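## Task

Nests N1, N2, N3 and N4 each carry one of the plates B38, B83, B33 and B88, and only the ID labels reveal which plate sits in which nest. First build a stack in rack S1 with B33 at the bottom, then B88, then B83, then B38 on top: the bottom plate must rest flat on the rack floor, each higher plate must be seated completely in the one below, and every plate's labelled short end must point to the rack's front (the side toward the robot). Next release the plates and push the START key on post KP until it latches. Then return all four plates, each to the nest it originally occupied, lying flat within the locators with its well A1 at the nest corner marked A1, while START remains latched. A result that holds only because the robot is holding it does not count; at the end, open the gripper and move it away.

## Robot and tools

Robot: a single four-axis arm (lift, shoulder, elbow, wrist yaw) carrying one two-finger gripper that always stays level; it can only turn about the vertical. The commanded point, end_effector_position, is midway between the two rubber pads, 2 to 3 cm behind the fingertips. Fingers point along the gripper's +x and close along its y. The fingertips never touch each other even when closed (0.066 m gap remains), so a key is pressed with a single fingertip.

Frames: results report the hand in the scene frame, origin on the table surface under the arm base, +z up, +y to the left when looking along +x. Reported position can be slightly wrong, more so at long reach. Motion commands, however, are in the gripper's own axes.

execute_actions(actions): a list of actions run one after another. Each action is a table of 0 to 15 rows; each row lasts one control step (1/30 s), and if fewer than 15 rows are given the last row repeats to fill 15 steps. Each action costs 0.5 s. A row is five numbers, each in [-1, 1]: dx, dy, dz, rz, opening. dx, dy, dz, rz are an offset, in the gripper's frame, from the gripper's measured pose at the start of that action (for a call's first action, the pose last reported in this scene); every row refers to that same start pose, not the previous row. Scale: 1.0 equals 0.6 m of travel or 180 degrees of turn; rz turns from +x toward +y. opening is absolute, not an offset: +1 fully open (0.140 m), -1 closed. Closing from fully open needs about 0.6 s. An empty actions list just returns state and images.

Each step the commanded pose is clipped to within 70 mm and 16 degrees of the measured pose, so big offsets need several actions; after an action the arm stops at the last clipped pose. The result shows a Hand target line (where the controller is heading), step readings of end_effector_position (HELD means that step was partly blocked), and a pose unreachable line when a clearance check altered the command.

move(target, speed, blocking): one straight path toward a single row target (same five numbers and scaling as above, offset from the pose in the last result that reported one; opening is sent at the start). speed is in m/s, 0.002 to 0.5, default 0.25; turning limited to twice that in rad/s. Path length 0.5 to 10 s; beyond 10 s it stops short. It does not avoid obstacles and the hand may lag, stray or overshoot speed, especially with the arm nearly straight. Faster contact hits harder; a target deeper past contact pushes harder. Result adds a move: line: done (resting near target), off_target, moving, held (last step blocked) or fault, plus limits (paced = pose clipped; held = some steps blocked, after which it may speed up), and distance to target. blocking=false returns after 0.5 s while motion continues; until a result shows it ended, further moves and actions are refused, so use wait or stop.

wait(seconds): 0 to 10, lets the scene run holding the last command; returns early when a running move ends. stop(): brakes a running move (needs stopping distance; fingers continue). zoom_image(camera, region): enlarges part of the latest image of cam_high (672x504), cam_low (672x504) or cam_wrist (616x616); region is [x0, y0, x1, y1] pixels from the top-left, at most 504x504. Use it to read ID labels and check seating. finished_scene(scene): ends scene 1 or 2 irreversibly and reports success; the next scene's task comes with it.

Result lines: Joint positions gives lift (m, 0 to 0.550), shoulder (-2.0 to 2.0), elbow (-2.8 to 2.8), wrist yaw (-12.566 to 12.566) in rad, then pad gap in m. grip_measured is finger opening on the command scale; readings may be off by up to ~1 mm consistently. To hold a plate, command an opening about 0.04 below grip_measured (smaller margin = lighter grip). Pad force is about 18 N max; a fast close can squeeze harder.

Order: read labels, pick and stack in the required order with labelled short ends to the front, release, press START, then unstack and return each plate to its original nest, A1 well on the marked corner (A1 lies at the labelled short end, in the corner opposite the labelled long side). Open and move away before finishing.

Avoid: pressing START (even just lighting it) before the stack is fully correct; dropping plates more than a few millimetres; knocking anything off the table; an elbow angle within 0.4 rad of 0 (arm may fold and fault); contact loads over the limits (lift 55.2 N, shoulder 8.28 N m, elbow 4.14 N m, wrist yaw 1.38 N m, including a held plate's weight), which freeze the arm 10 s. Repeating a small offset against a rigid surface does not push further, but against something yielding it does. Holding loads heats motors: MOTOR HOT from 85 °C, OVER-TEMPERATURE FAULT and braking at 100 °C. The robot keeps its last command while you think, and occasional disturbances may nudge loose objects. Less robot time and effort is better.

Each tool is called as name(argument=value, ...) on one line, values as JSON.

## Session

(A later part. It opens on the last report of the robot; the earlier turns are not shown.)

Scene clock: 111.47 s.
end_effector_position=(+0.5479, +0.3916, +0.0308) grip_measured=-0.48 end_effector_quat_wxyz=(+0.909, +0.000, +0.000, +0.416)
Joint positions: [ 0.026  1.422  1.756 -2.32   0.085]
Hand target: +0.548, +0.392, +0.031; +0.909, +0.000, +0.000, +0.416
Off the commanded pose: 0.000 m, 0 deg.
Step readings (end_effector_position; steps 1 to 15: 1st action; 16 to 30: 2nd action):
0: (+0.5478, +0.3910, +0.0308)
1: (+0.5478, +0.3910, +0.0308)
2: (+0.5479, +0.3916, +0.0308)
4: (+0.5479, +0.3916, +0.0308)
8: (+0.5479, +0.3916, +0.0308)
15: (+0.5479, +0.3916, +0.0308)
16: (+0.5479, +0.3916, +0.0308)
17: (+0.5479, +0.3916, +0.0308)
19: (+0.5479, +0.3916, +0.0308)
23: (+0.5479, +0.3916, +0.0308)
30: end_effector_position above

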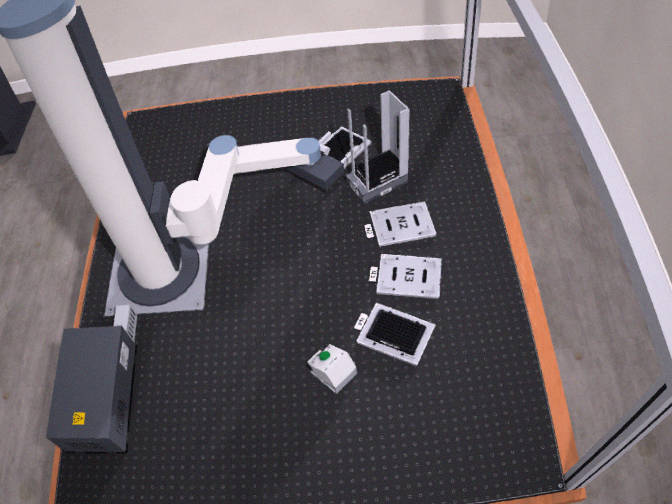

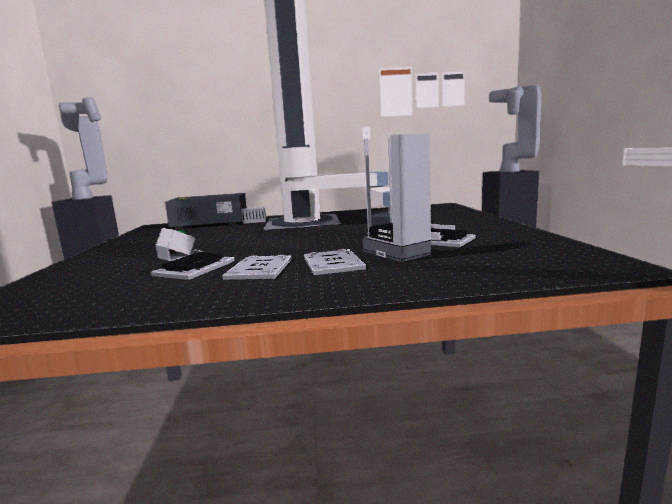

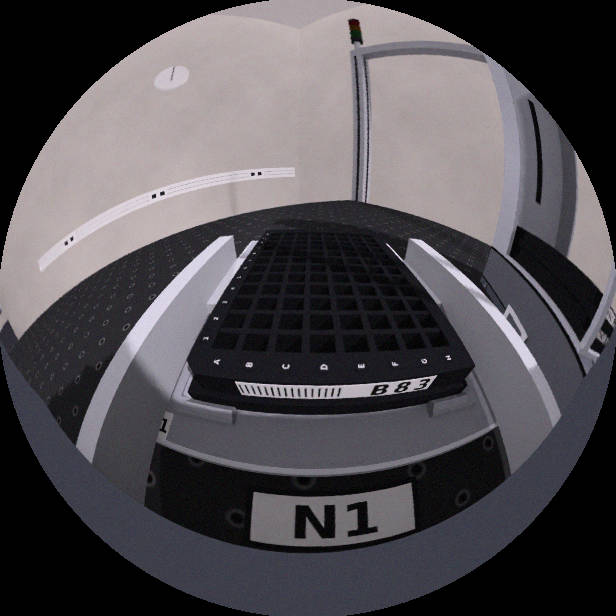

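move(target=[-0.49,-0.623,0.01,-0.447,-1])

Scene clock: 181.03 s.
end_effector_position=(+0.4595, -0.2907, +0.1057) grip_measured=-0.99 end_effector_quat_wxyz=(+0.900, +0.000, +0.000, -0.435)
Joint positions: [ 0.101  0.164  1.073 -2.138  0.066]
Hand target: +0.460, -0.291, +0.106; +0.900, +0.000, +0.000, -0.435
Off the commanded pose: 0.000 m, 0 deg.
move: done

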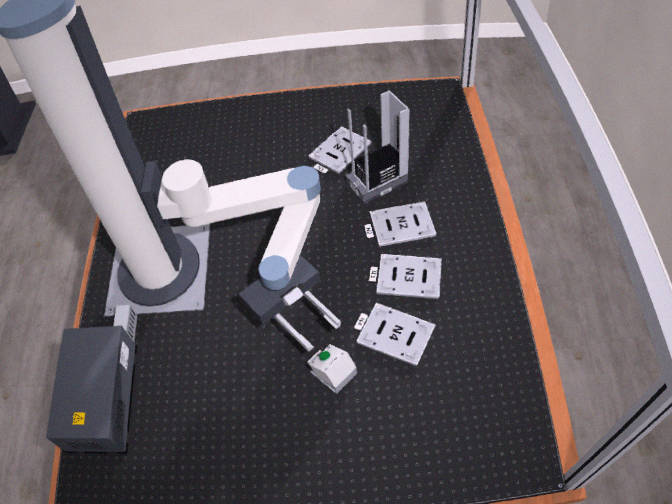

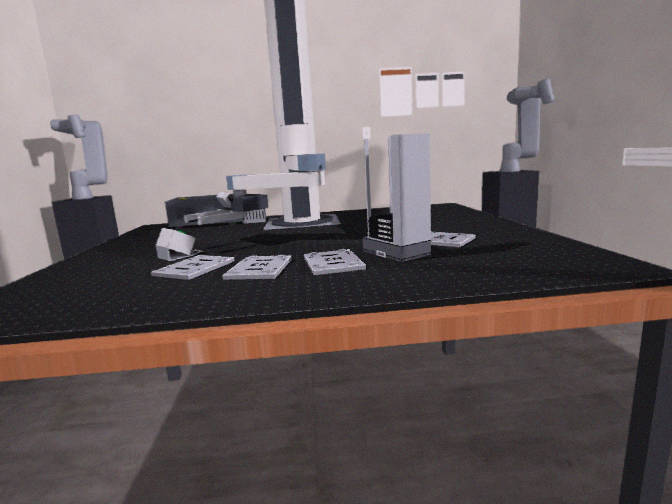

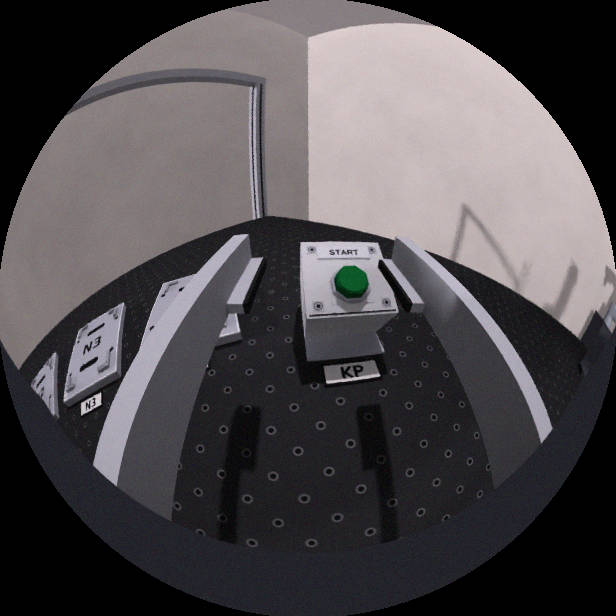

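move(target=[0,0.037,-0.022,0,-1], speed=0.04)

zoom_image(camera="cam_high", region=[270,300,390,400])

zoom_image(camera="cam_low", region=[140,190,260,270])

Scene clock: 185.03 s.
end_effector_position=(+0.4770, -0.2769, +0.0925) grip_measured=-0.99 end_effector_quat_wxyz=(+0.900, +0.000, +0.000, -0.435)
Joint positions: [ 0.087  0.238  1.093 -2.231  0.066]
Hand target: +0.477, -0.277, +0.093; +0.900, +0.000, +0.000, -0.435
Off the commanded pose: 0.000 m, 0 deg.
move: done

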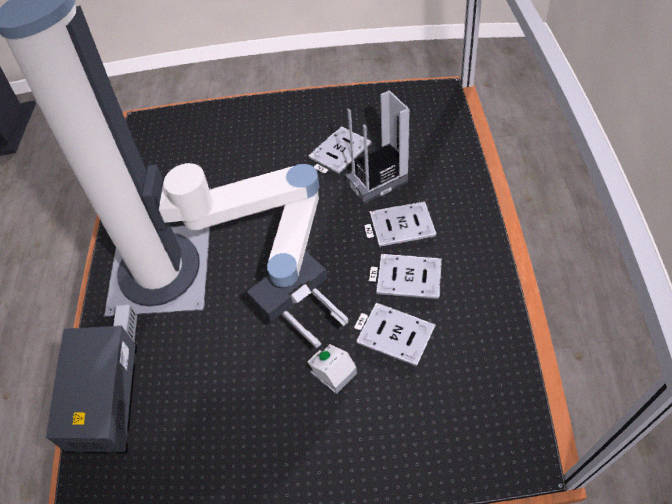

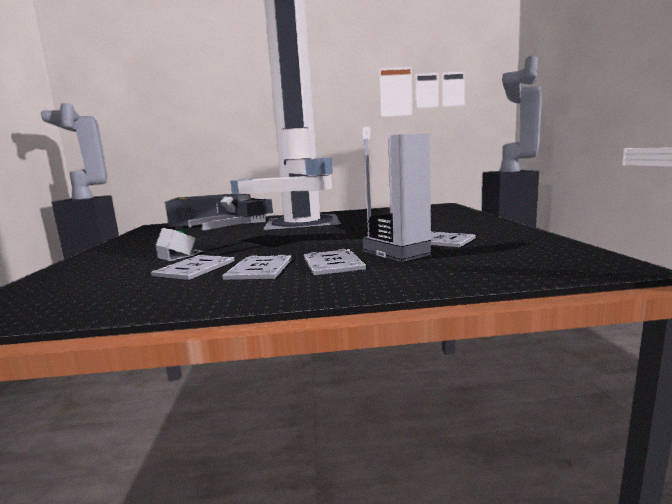

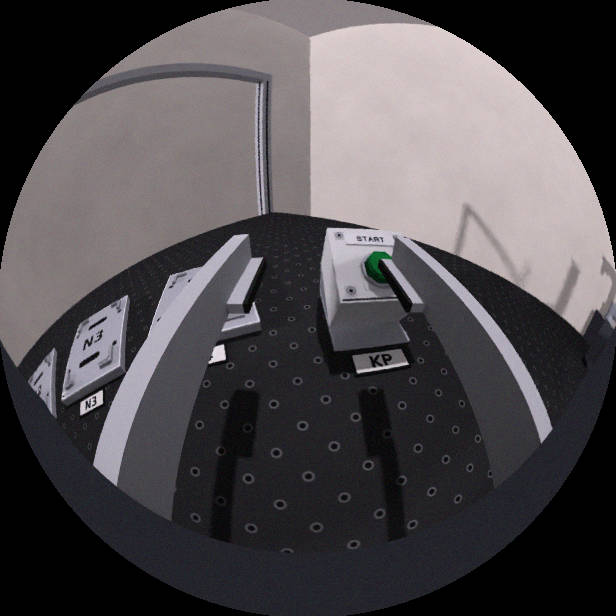

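Region (270, 300, 390, 400) of cam_high's 672x504 image, scaled by 4.200, with more detail than that image has.

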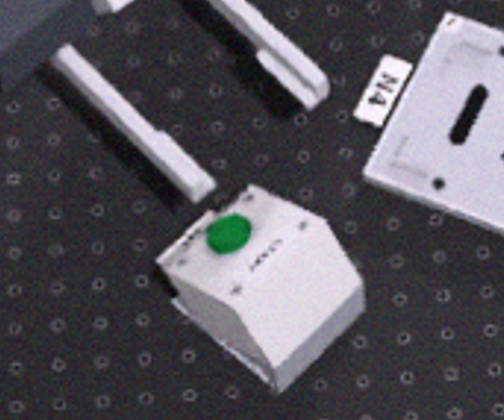

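Region (140, 190, 260, 270) of cam_low's 672x504 image, scaled by 4.200, with more detail than that image has.

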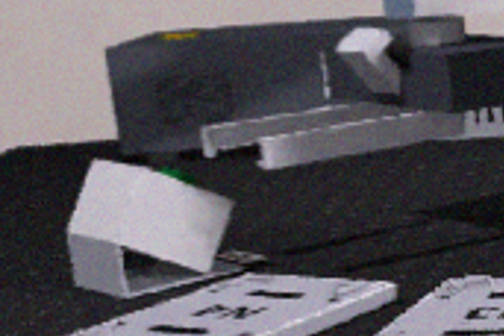

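move(target=[0.036,-0.004,-0.006,0,-1], speed=0.03)

zoom_image(camera="cam_high", region=[270,300,390,400])

zoom_image(camera="cam_low", region=[140,190,260,270])

Scene clock: 192.93 s.
end_effector_position=(+0.4886, -0.2952, +0.0889) grip_measured=-0.99 end_effector_quat_wxyz=(+0.900, +0.000, +0.000, -0.435)
Joint positions: [ 0.084  0.177  1.188 -2.265  0.066]
Hand target: +0.489, -0.295, +0.089; +0.900, +0.000, +0.000, -0.435
Off the commanded pose: 0.000 m, 0 deg.
move: done

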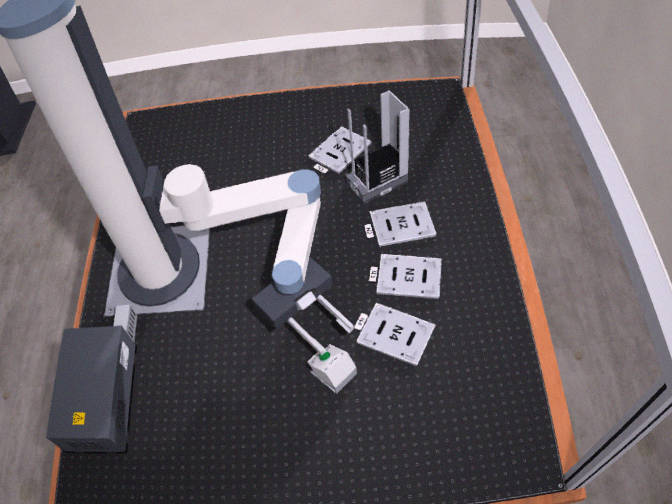

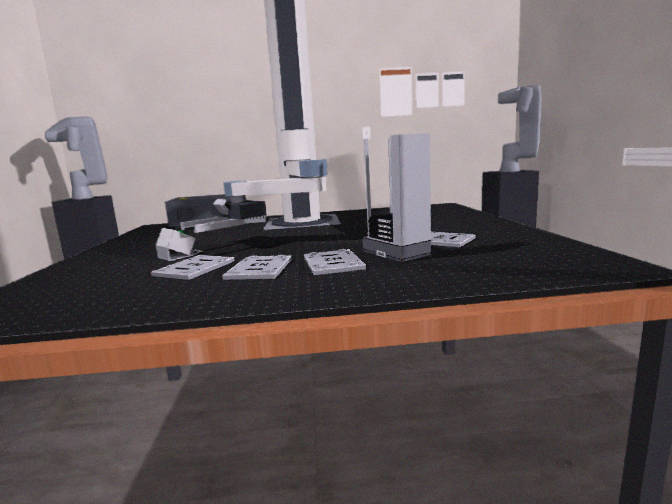

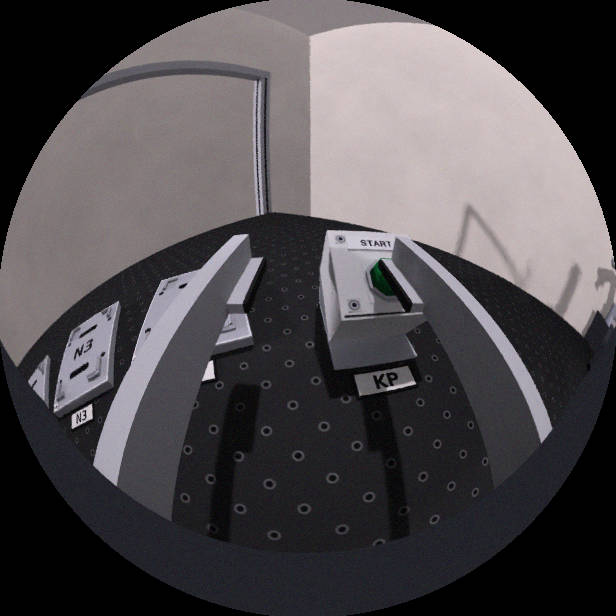

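Region (270, 300, 390, 400) of cam_high's 672x504 image, scaled by 4.200, with more detail than that image has.

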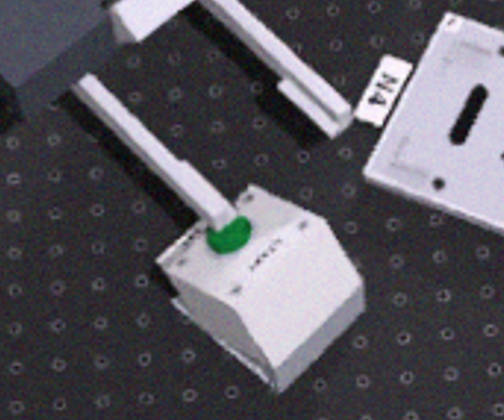

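Region (140, 190, 260, 270) of cam_low's 672x504 image, scaled by 4.200, with more detail than that image has.

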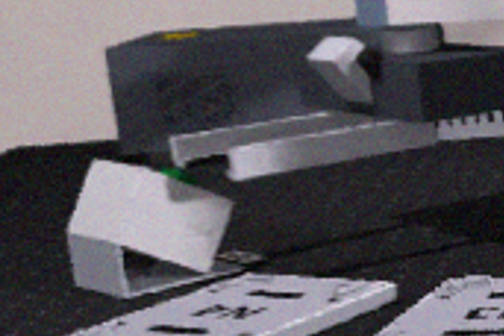

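move(target=[0.006,0,-0.017,0,-1], speed=0.006)

zoom_image(camera="cam_high", region=[270,300,390,400])

Scene clock: 198.00 s.
end_effector_position=(+0.4909, -0.2978, +0.0793) grip_measured=-0.99 end_effector_quat_wxyz=(+0.901, +0.000, +0.000, -0.434)
Joint positions: [ 0.074  0.169  1.204 -2.271  0.066]
Hand target: +0.491, -0.298, +0.079; +0.900, +0.000, +0.000, -0.435
Off the commanded pose: 0.001 m, 0 deg.
move: done

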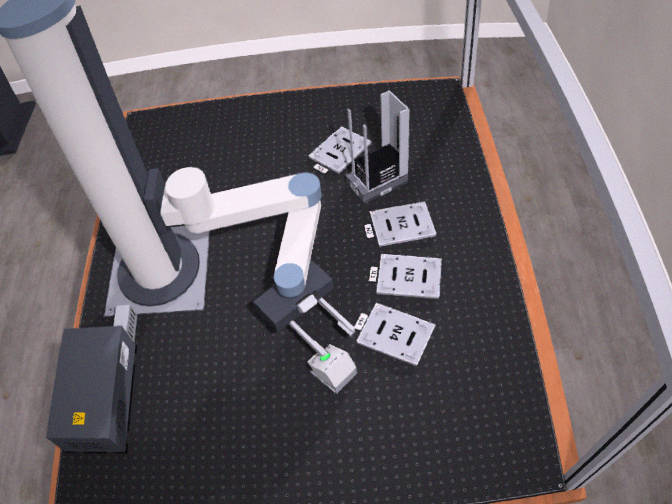

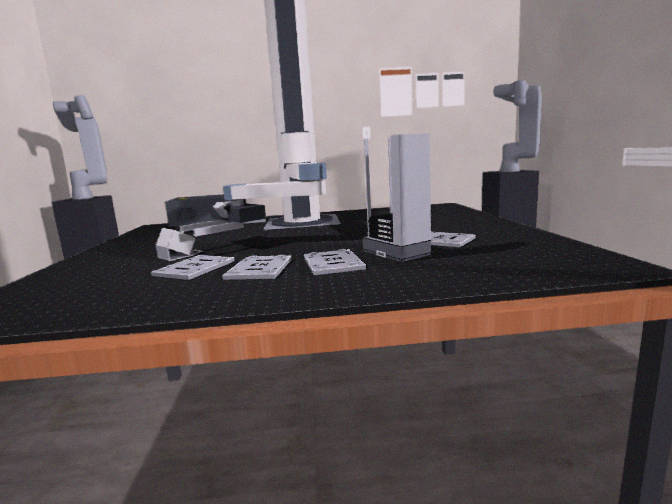

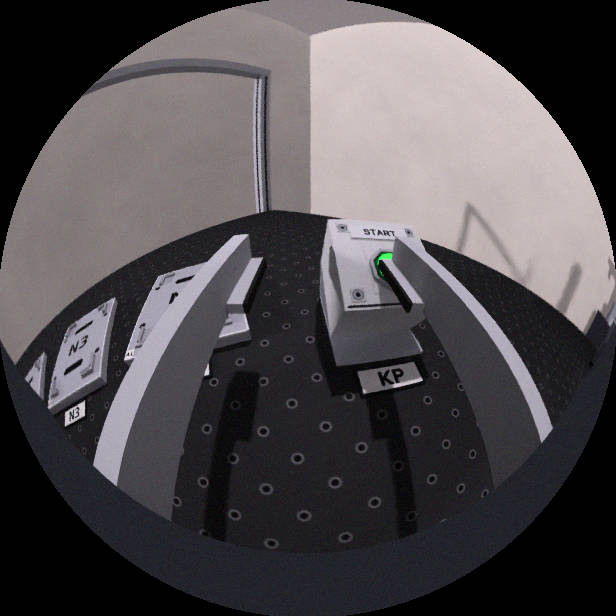

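Region (270, 300, 390, 400) of cam_high's 672x504 image, scaled by 4.200, with more detail than that image has.

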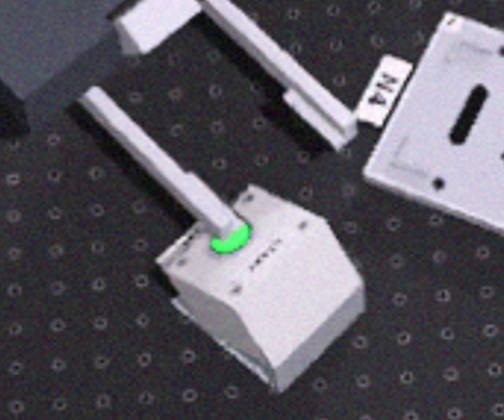

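move(target=[0.002,0,-0.0035,0,-1], speed=0.004)

move(target=[-0.02,0,0.035,0,-1], speed=0.05)

Scene clock: 203.40 s.
end_effector_position=(+0.4910, -0.2979, +0.0788) grip_measured=-0.99 end_effector_quat_wxyz=(+0.901, +0.000, +0.000, -0.435)
Joint positions: [ 0.074  0.169  1.205 -2.272  0.066]
Hand target: +0.492, -0.299, +0.077; +0.901, +0.000, +0.000, -0.434
Off the commanded pose: 0.002 m, 0 deg.
move: done

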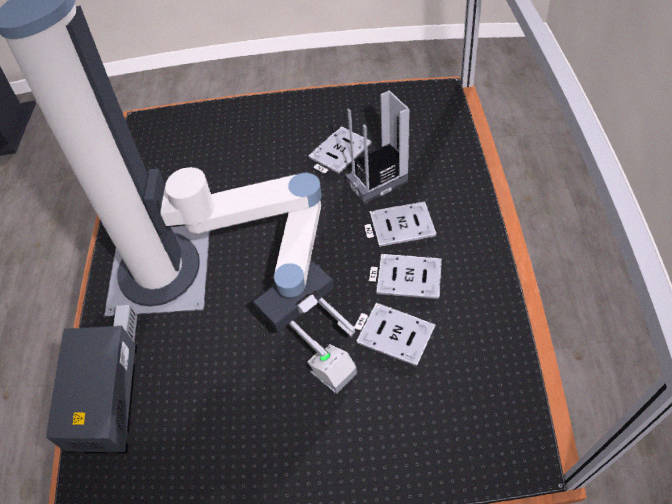

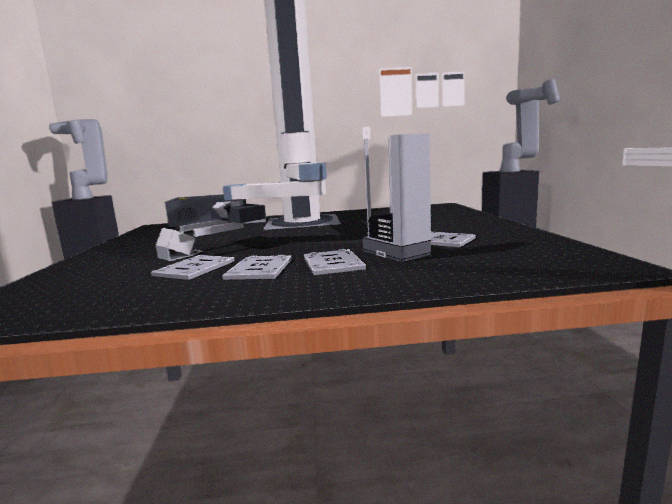

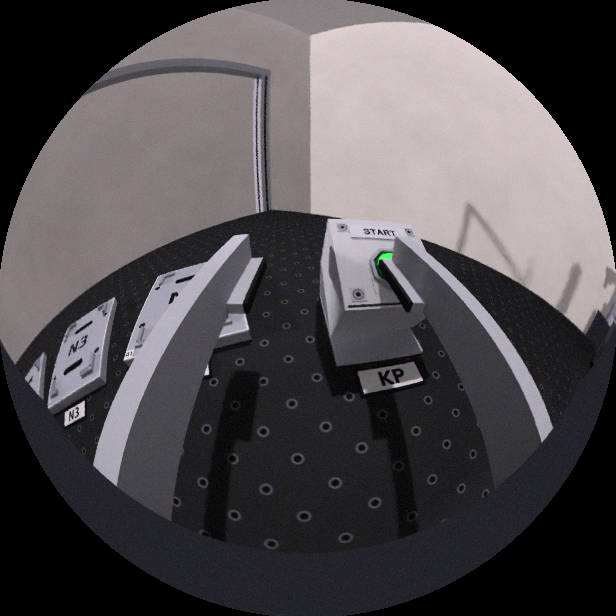

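Scene clock: 204.17 s.
end_effector_position=(+0.4835, -0.2886, +0.0998) grip_measured=-0.99 end_effector_quat_wxyz=(+0.901, +0.000, +0.000, -0.435)
Joint positions: [ 0.095  0.198  1.15  -2.247  0.066]
Hand target: +0.484, -0.289, +0.100; +0.901, +0.000, +0.000, -0.435
Off the commanded pose: 0.000 m, 0 deg.
move: done

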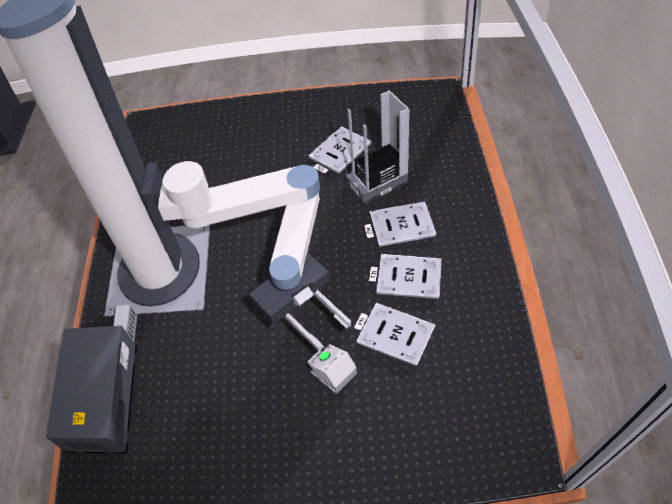

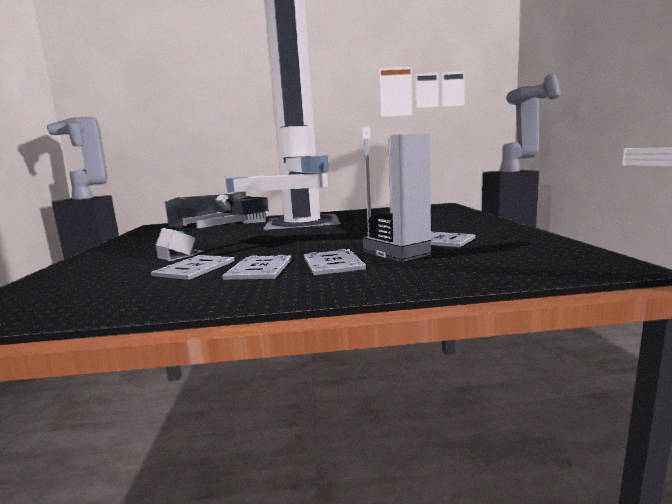

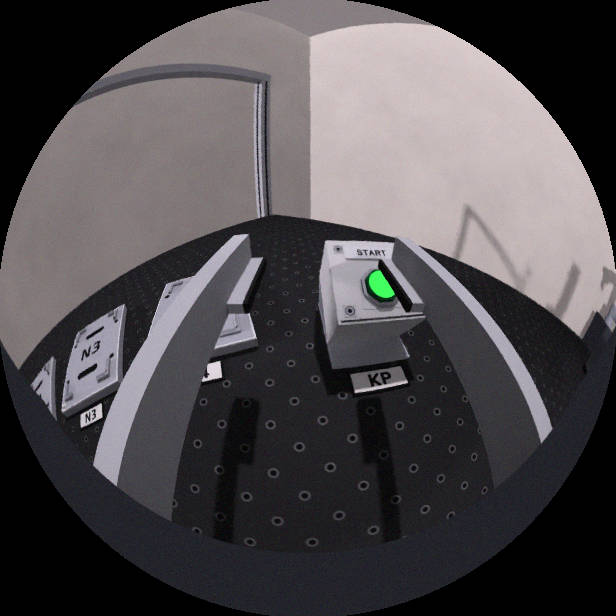

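move(target=[-0.5542,0.5542,-0.0008,0.4466,-0.1], speed=0.35)

Scene clock: 213.40 s.
end_effector_position=(+0.5372, +0.1788, +0.0994) grip_measured=-0.10 end_effector_quat_wxyz=(+0.968, +0.000, +0.000, +0.249)
Joint positions: [ 0.094  1.346  1.056 -1.898  0.099]
Hand target: +0.537, +0.179, +0.099; +0.968, +0.000, +0.000, +0.249
Off the commanded pose: 0.000 m, 0 deg.
move: done

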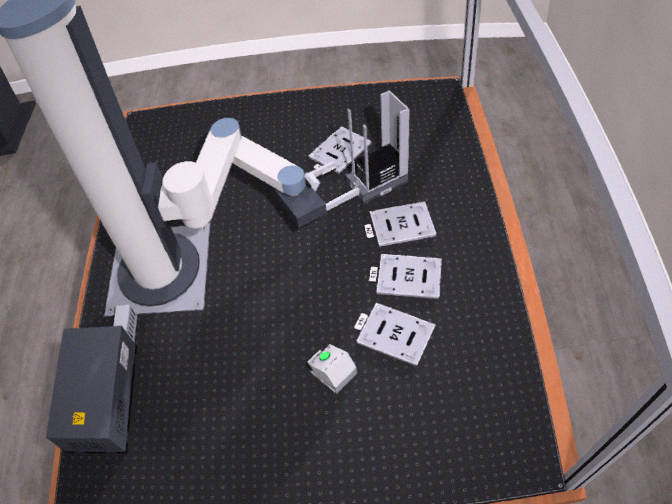

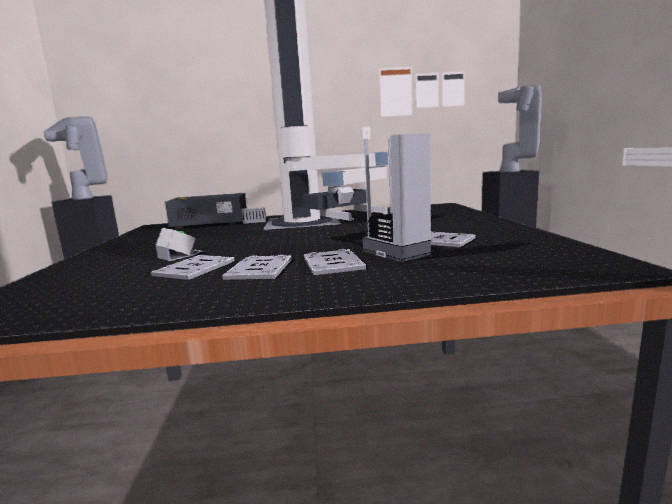

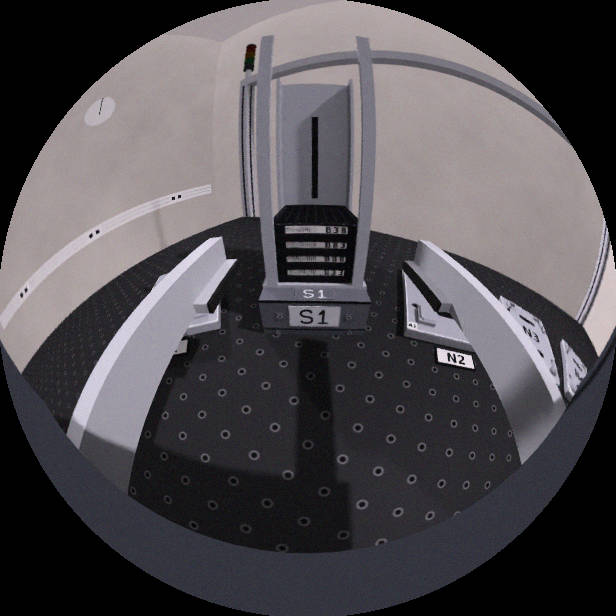

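move(target=[0.2293,0,0,0,-0.1], speed=0.15)

move(target=[0,0,0,0,-0.52])

move(target=[0,0,0.3697,0,-0.52], speed=0.15)

move(target=[-0.4311,-0.7425,0,-0.3139,-0.52])

move(target=[0,0,-0.458,0,-0.52], speed=0.2)

Scene clock: 223.17 s.
end_effector_position=(+0.6577, +0.2452, +0.0994) grip_measured=-0.10 end_effector_quat_wxyz=(+0.968, +0.000, +0.000, +0.250)
Joint positions: [ 0.094  1.086  1.759 -2.341  0.099]
Hand target: +0.658, +0.245, +0.099; +0.968, +0.000, +0.000, +0.249
Off the commanded pose: 0.000 m, 0 deg.
move: done

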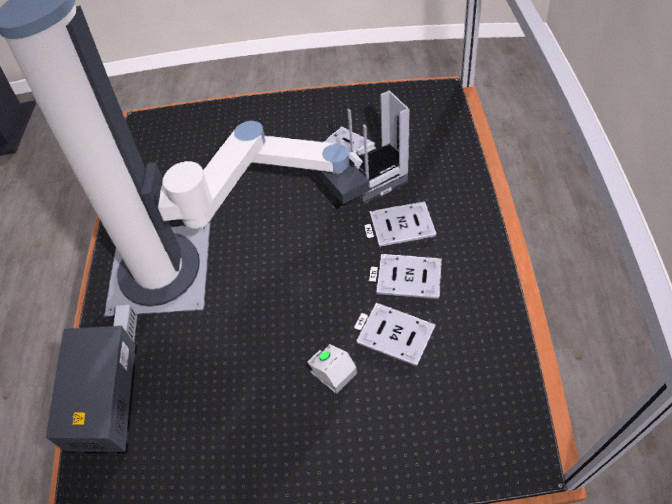

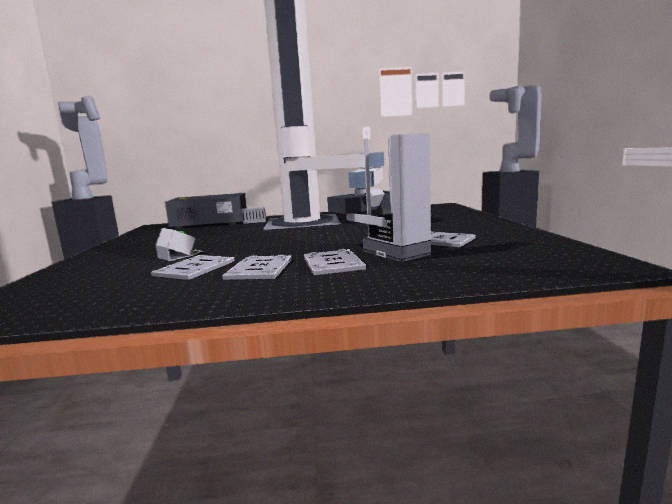

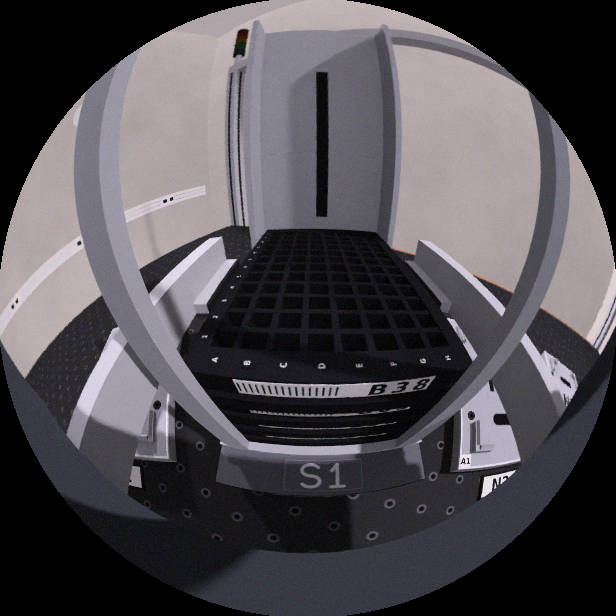

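Scene clock: 223.67 s.
end_effector_position=(+0.6577, +0.2452, +0.0995) grip_measured=-0.47 end_effector_quat_wxyz=(+0.968, +0.000, +0.000, +0.250)
Joint positions: [ 0.094  1.086  1.759 -2.341  0.086]
Hand target: +0.658, +0.245, +0.099; +0.968, +0.000, +0.000, +0.250
Off the commanded pose: 0.000 m, 0 deg.
move: done

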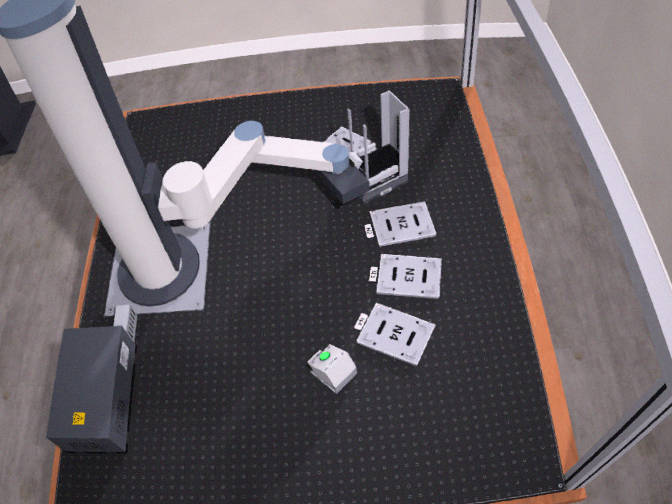

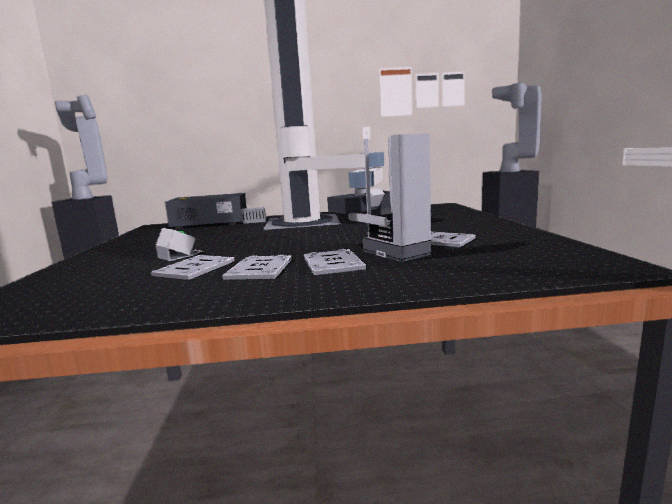

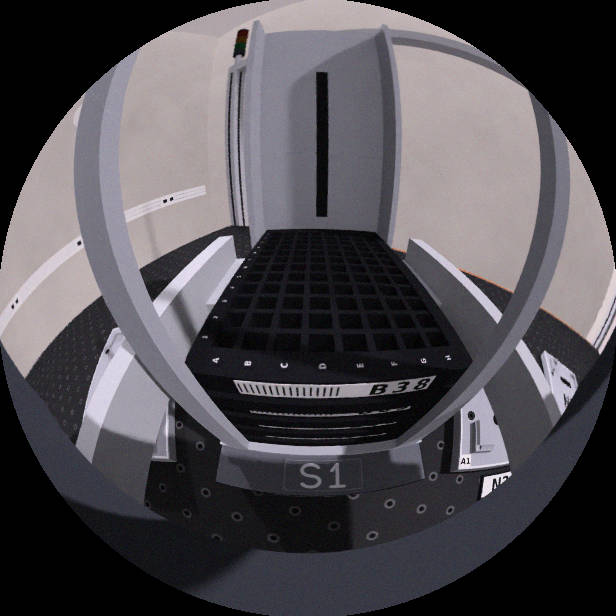

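Scene clock: 225.50 s.
end_effector_position=(+0.6577, +0.2453, +0.3213) grip_measured=-0.47 end_effector_quat_wxyz=(+0.968, +0.000, +0.000, +0.250)
Joint positions: [ 0.316  1.086  1.759 -2.341  0.086]
Hand target: +0.658, +0.245, +0.321; +0.968, +0.000, +0.000, +0.250
Off the commanded pose: 0.000 m, 0 deg.
move: done

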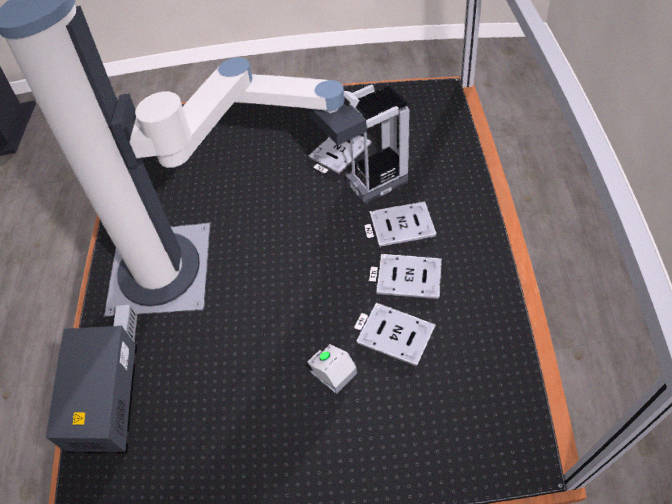

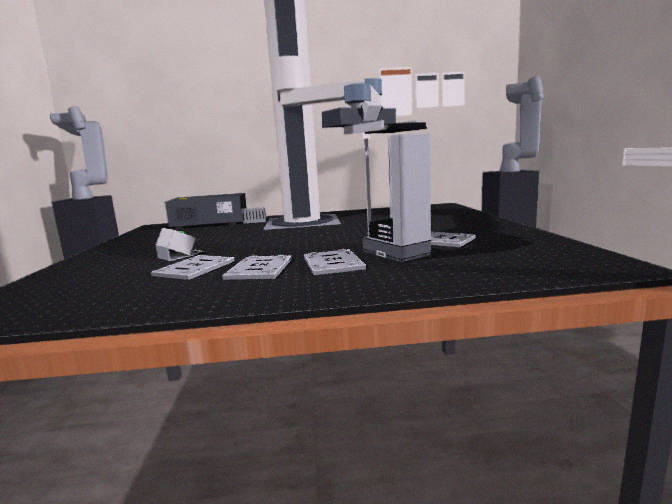

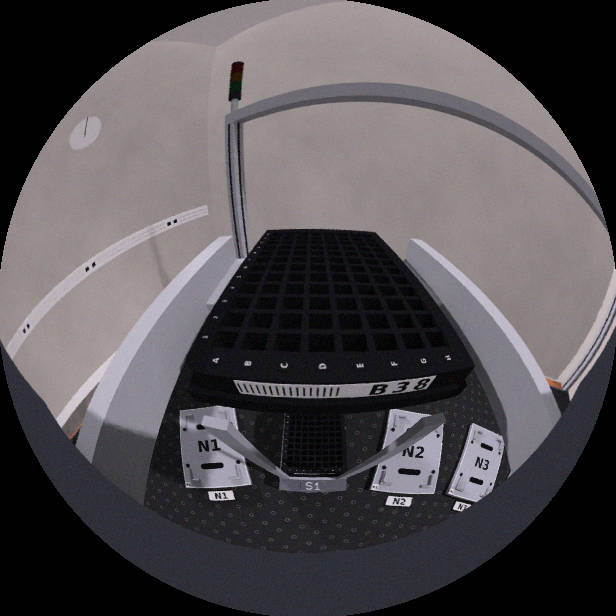

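Scene clock: 227.97 s.
end_effector_position=(+0.6463, -0.2699, +0.3213) grip_measured=-0.47 end_effector_quat_wxyz=(+0.971, +0.000, +0.000, -0.239)
Joint positions: [ 0.316  0.09   1.77  -2.341  0.086]
Hand target: +0.646, -0.270, +0.321; +0.971, +0.000, +0.000, -0.239
Off the commanded pose: 0.000 m, 0 deg.
move: done

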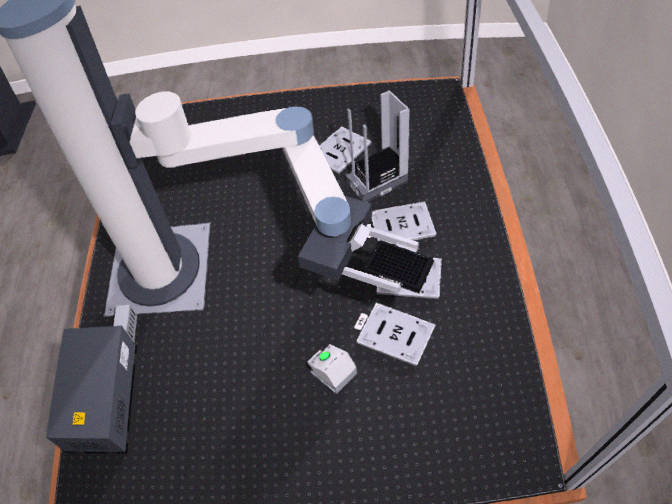

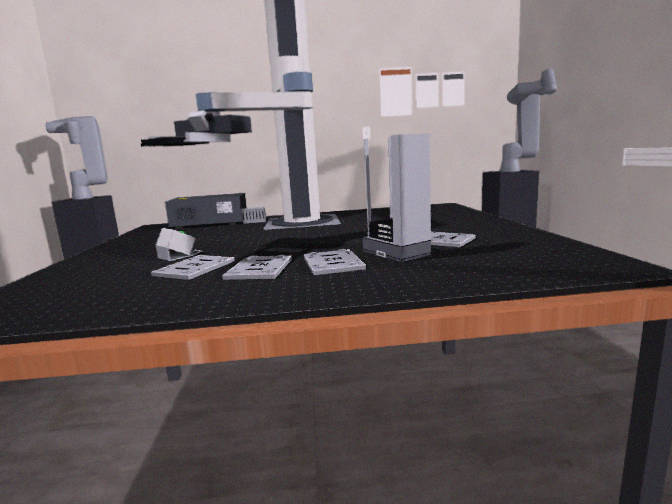

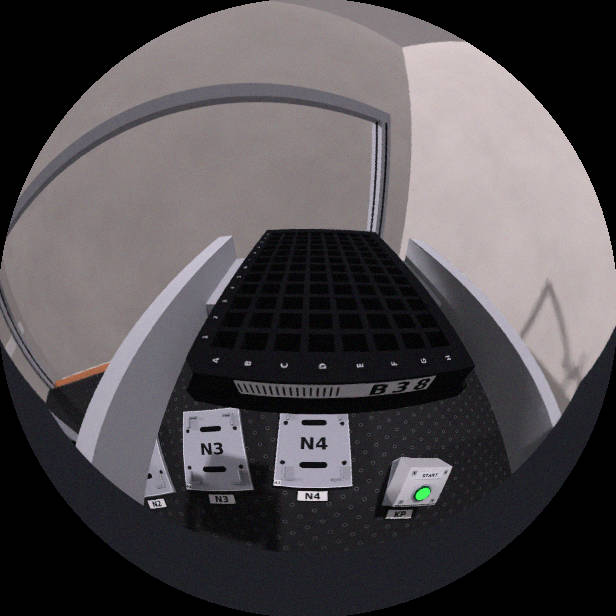

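Scene clock: 229.73 s.
end_effector_position=(+0.6463, -0.2699, +0.0464) grip_measured=-0.47 end_effector_quat_wxyz=(+0.971, +0.000, +0.000, -0.239)
Joint positions: [ 0.041  0.09   1.77  -2.341  0.086]
Hand target: +0.646, -0.270, +0.046; +0.971, +0.000, +0.000, -0.239
Off the commanded pose: 0.000 m, 0 deg.
move: done

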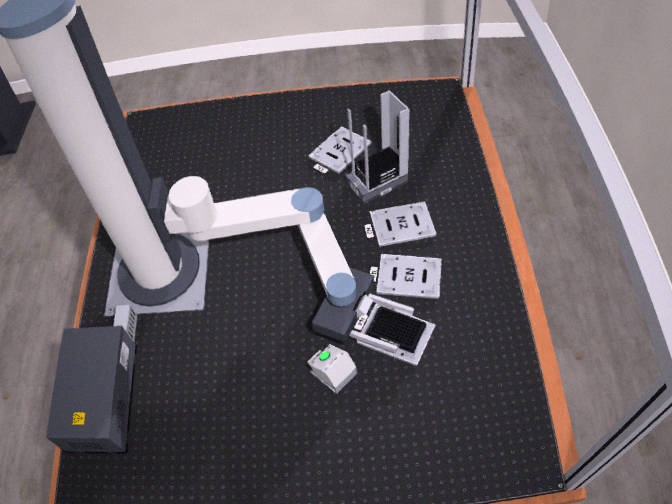

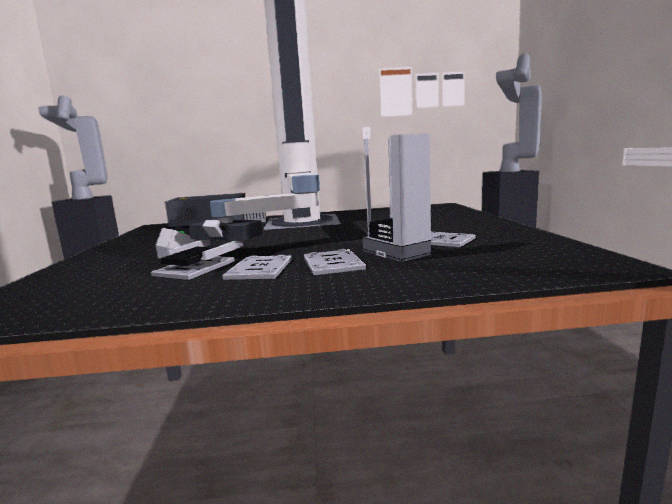

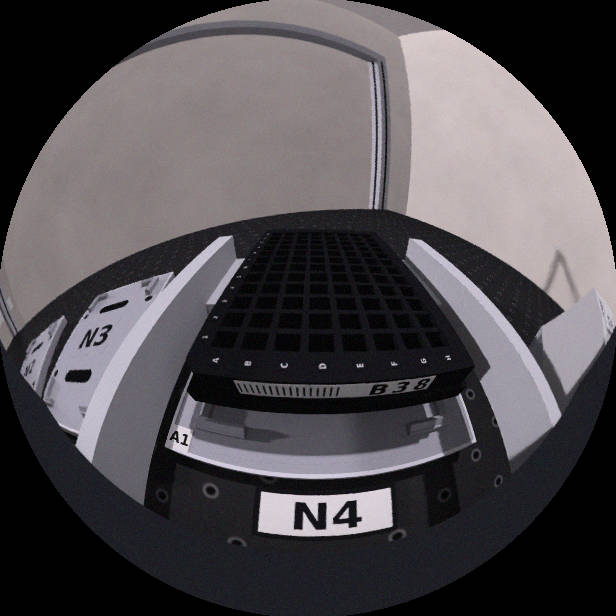

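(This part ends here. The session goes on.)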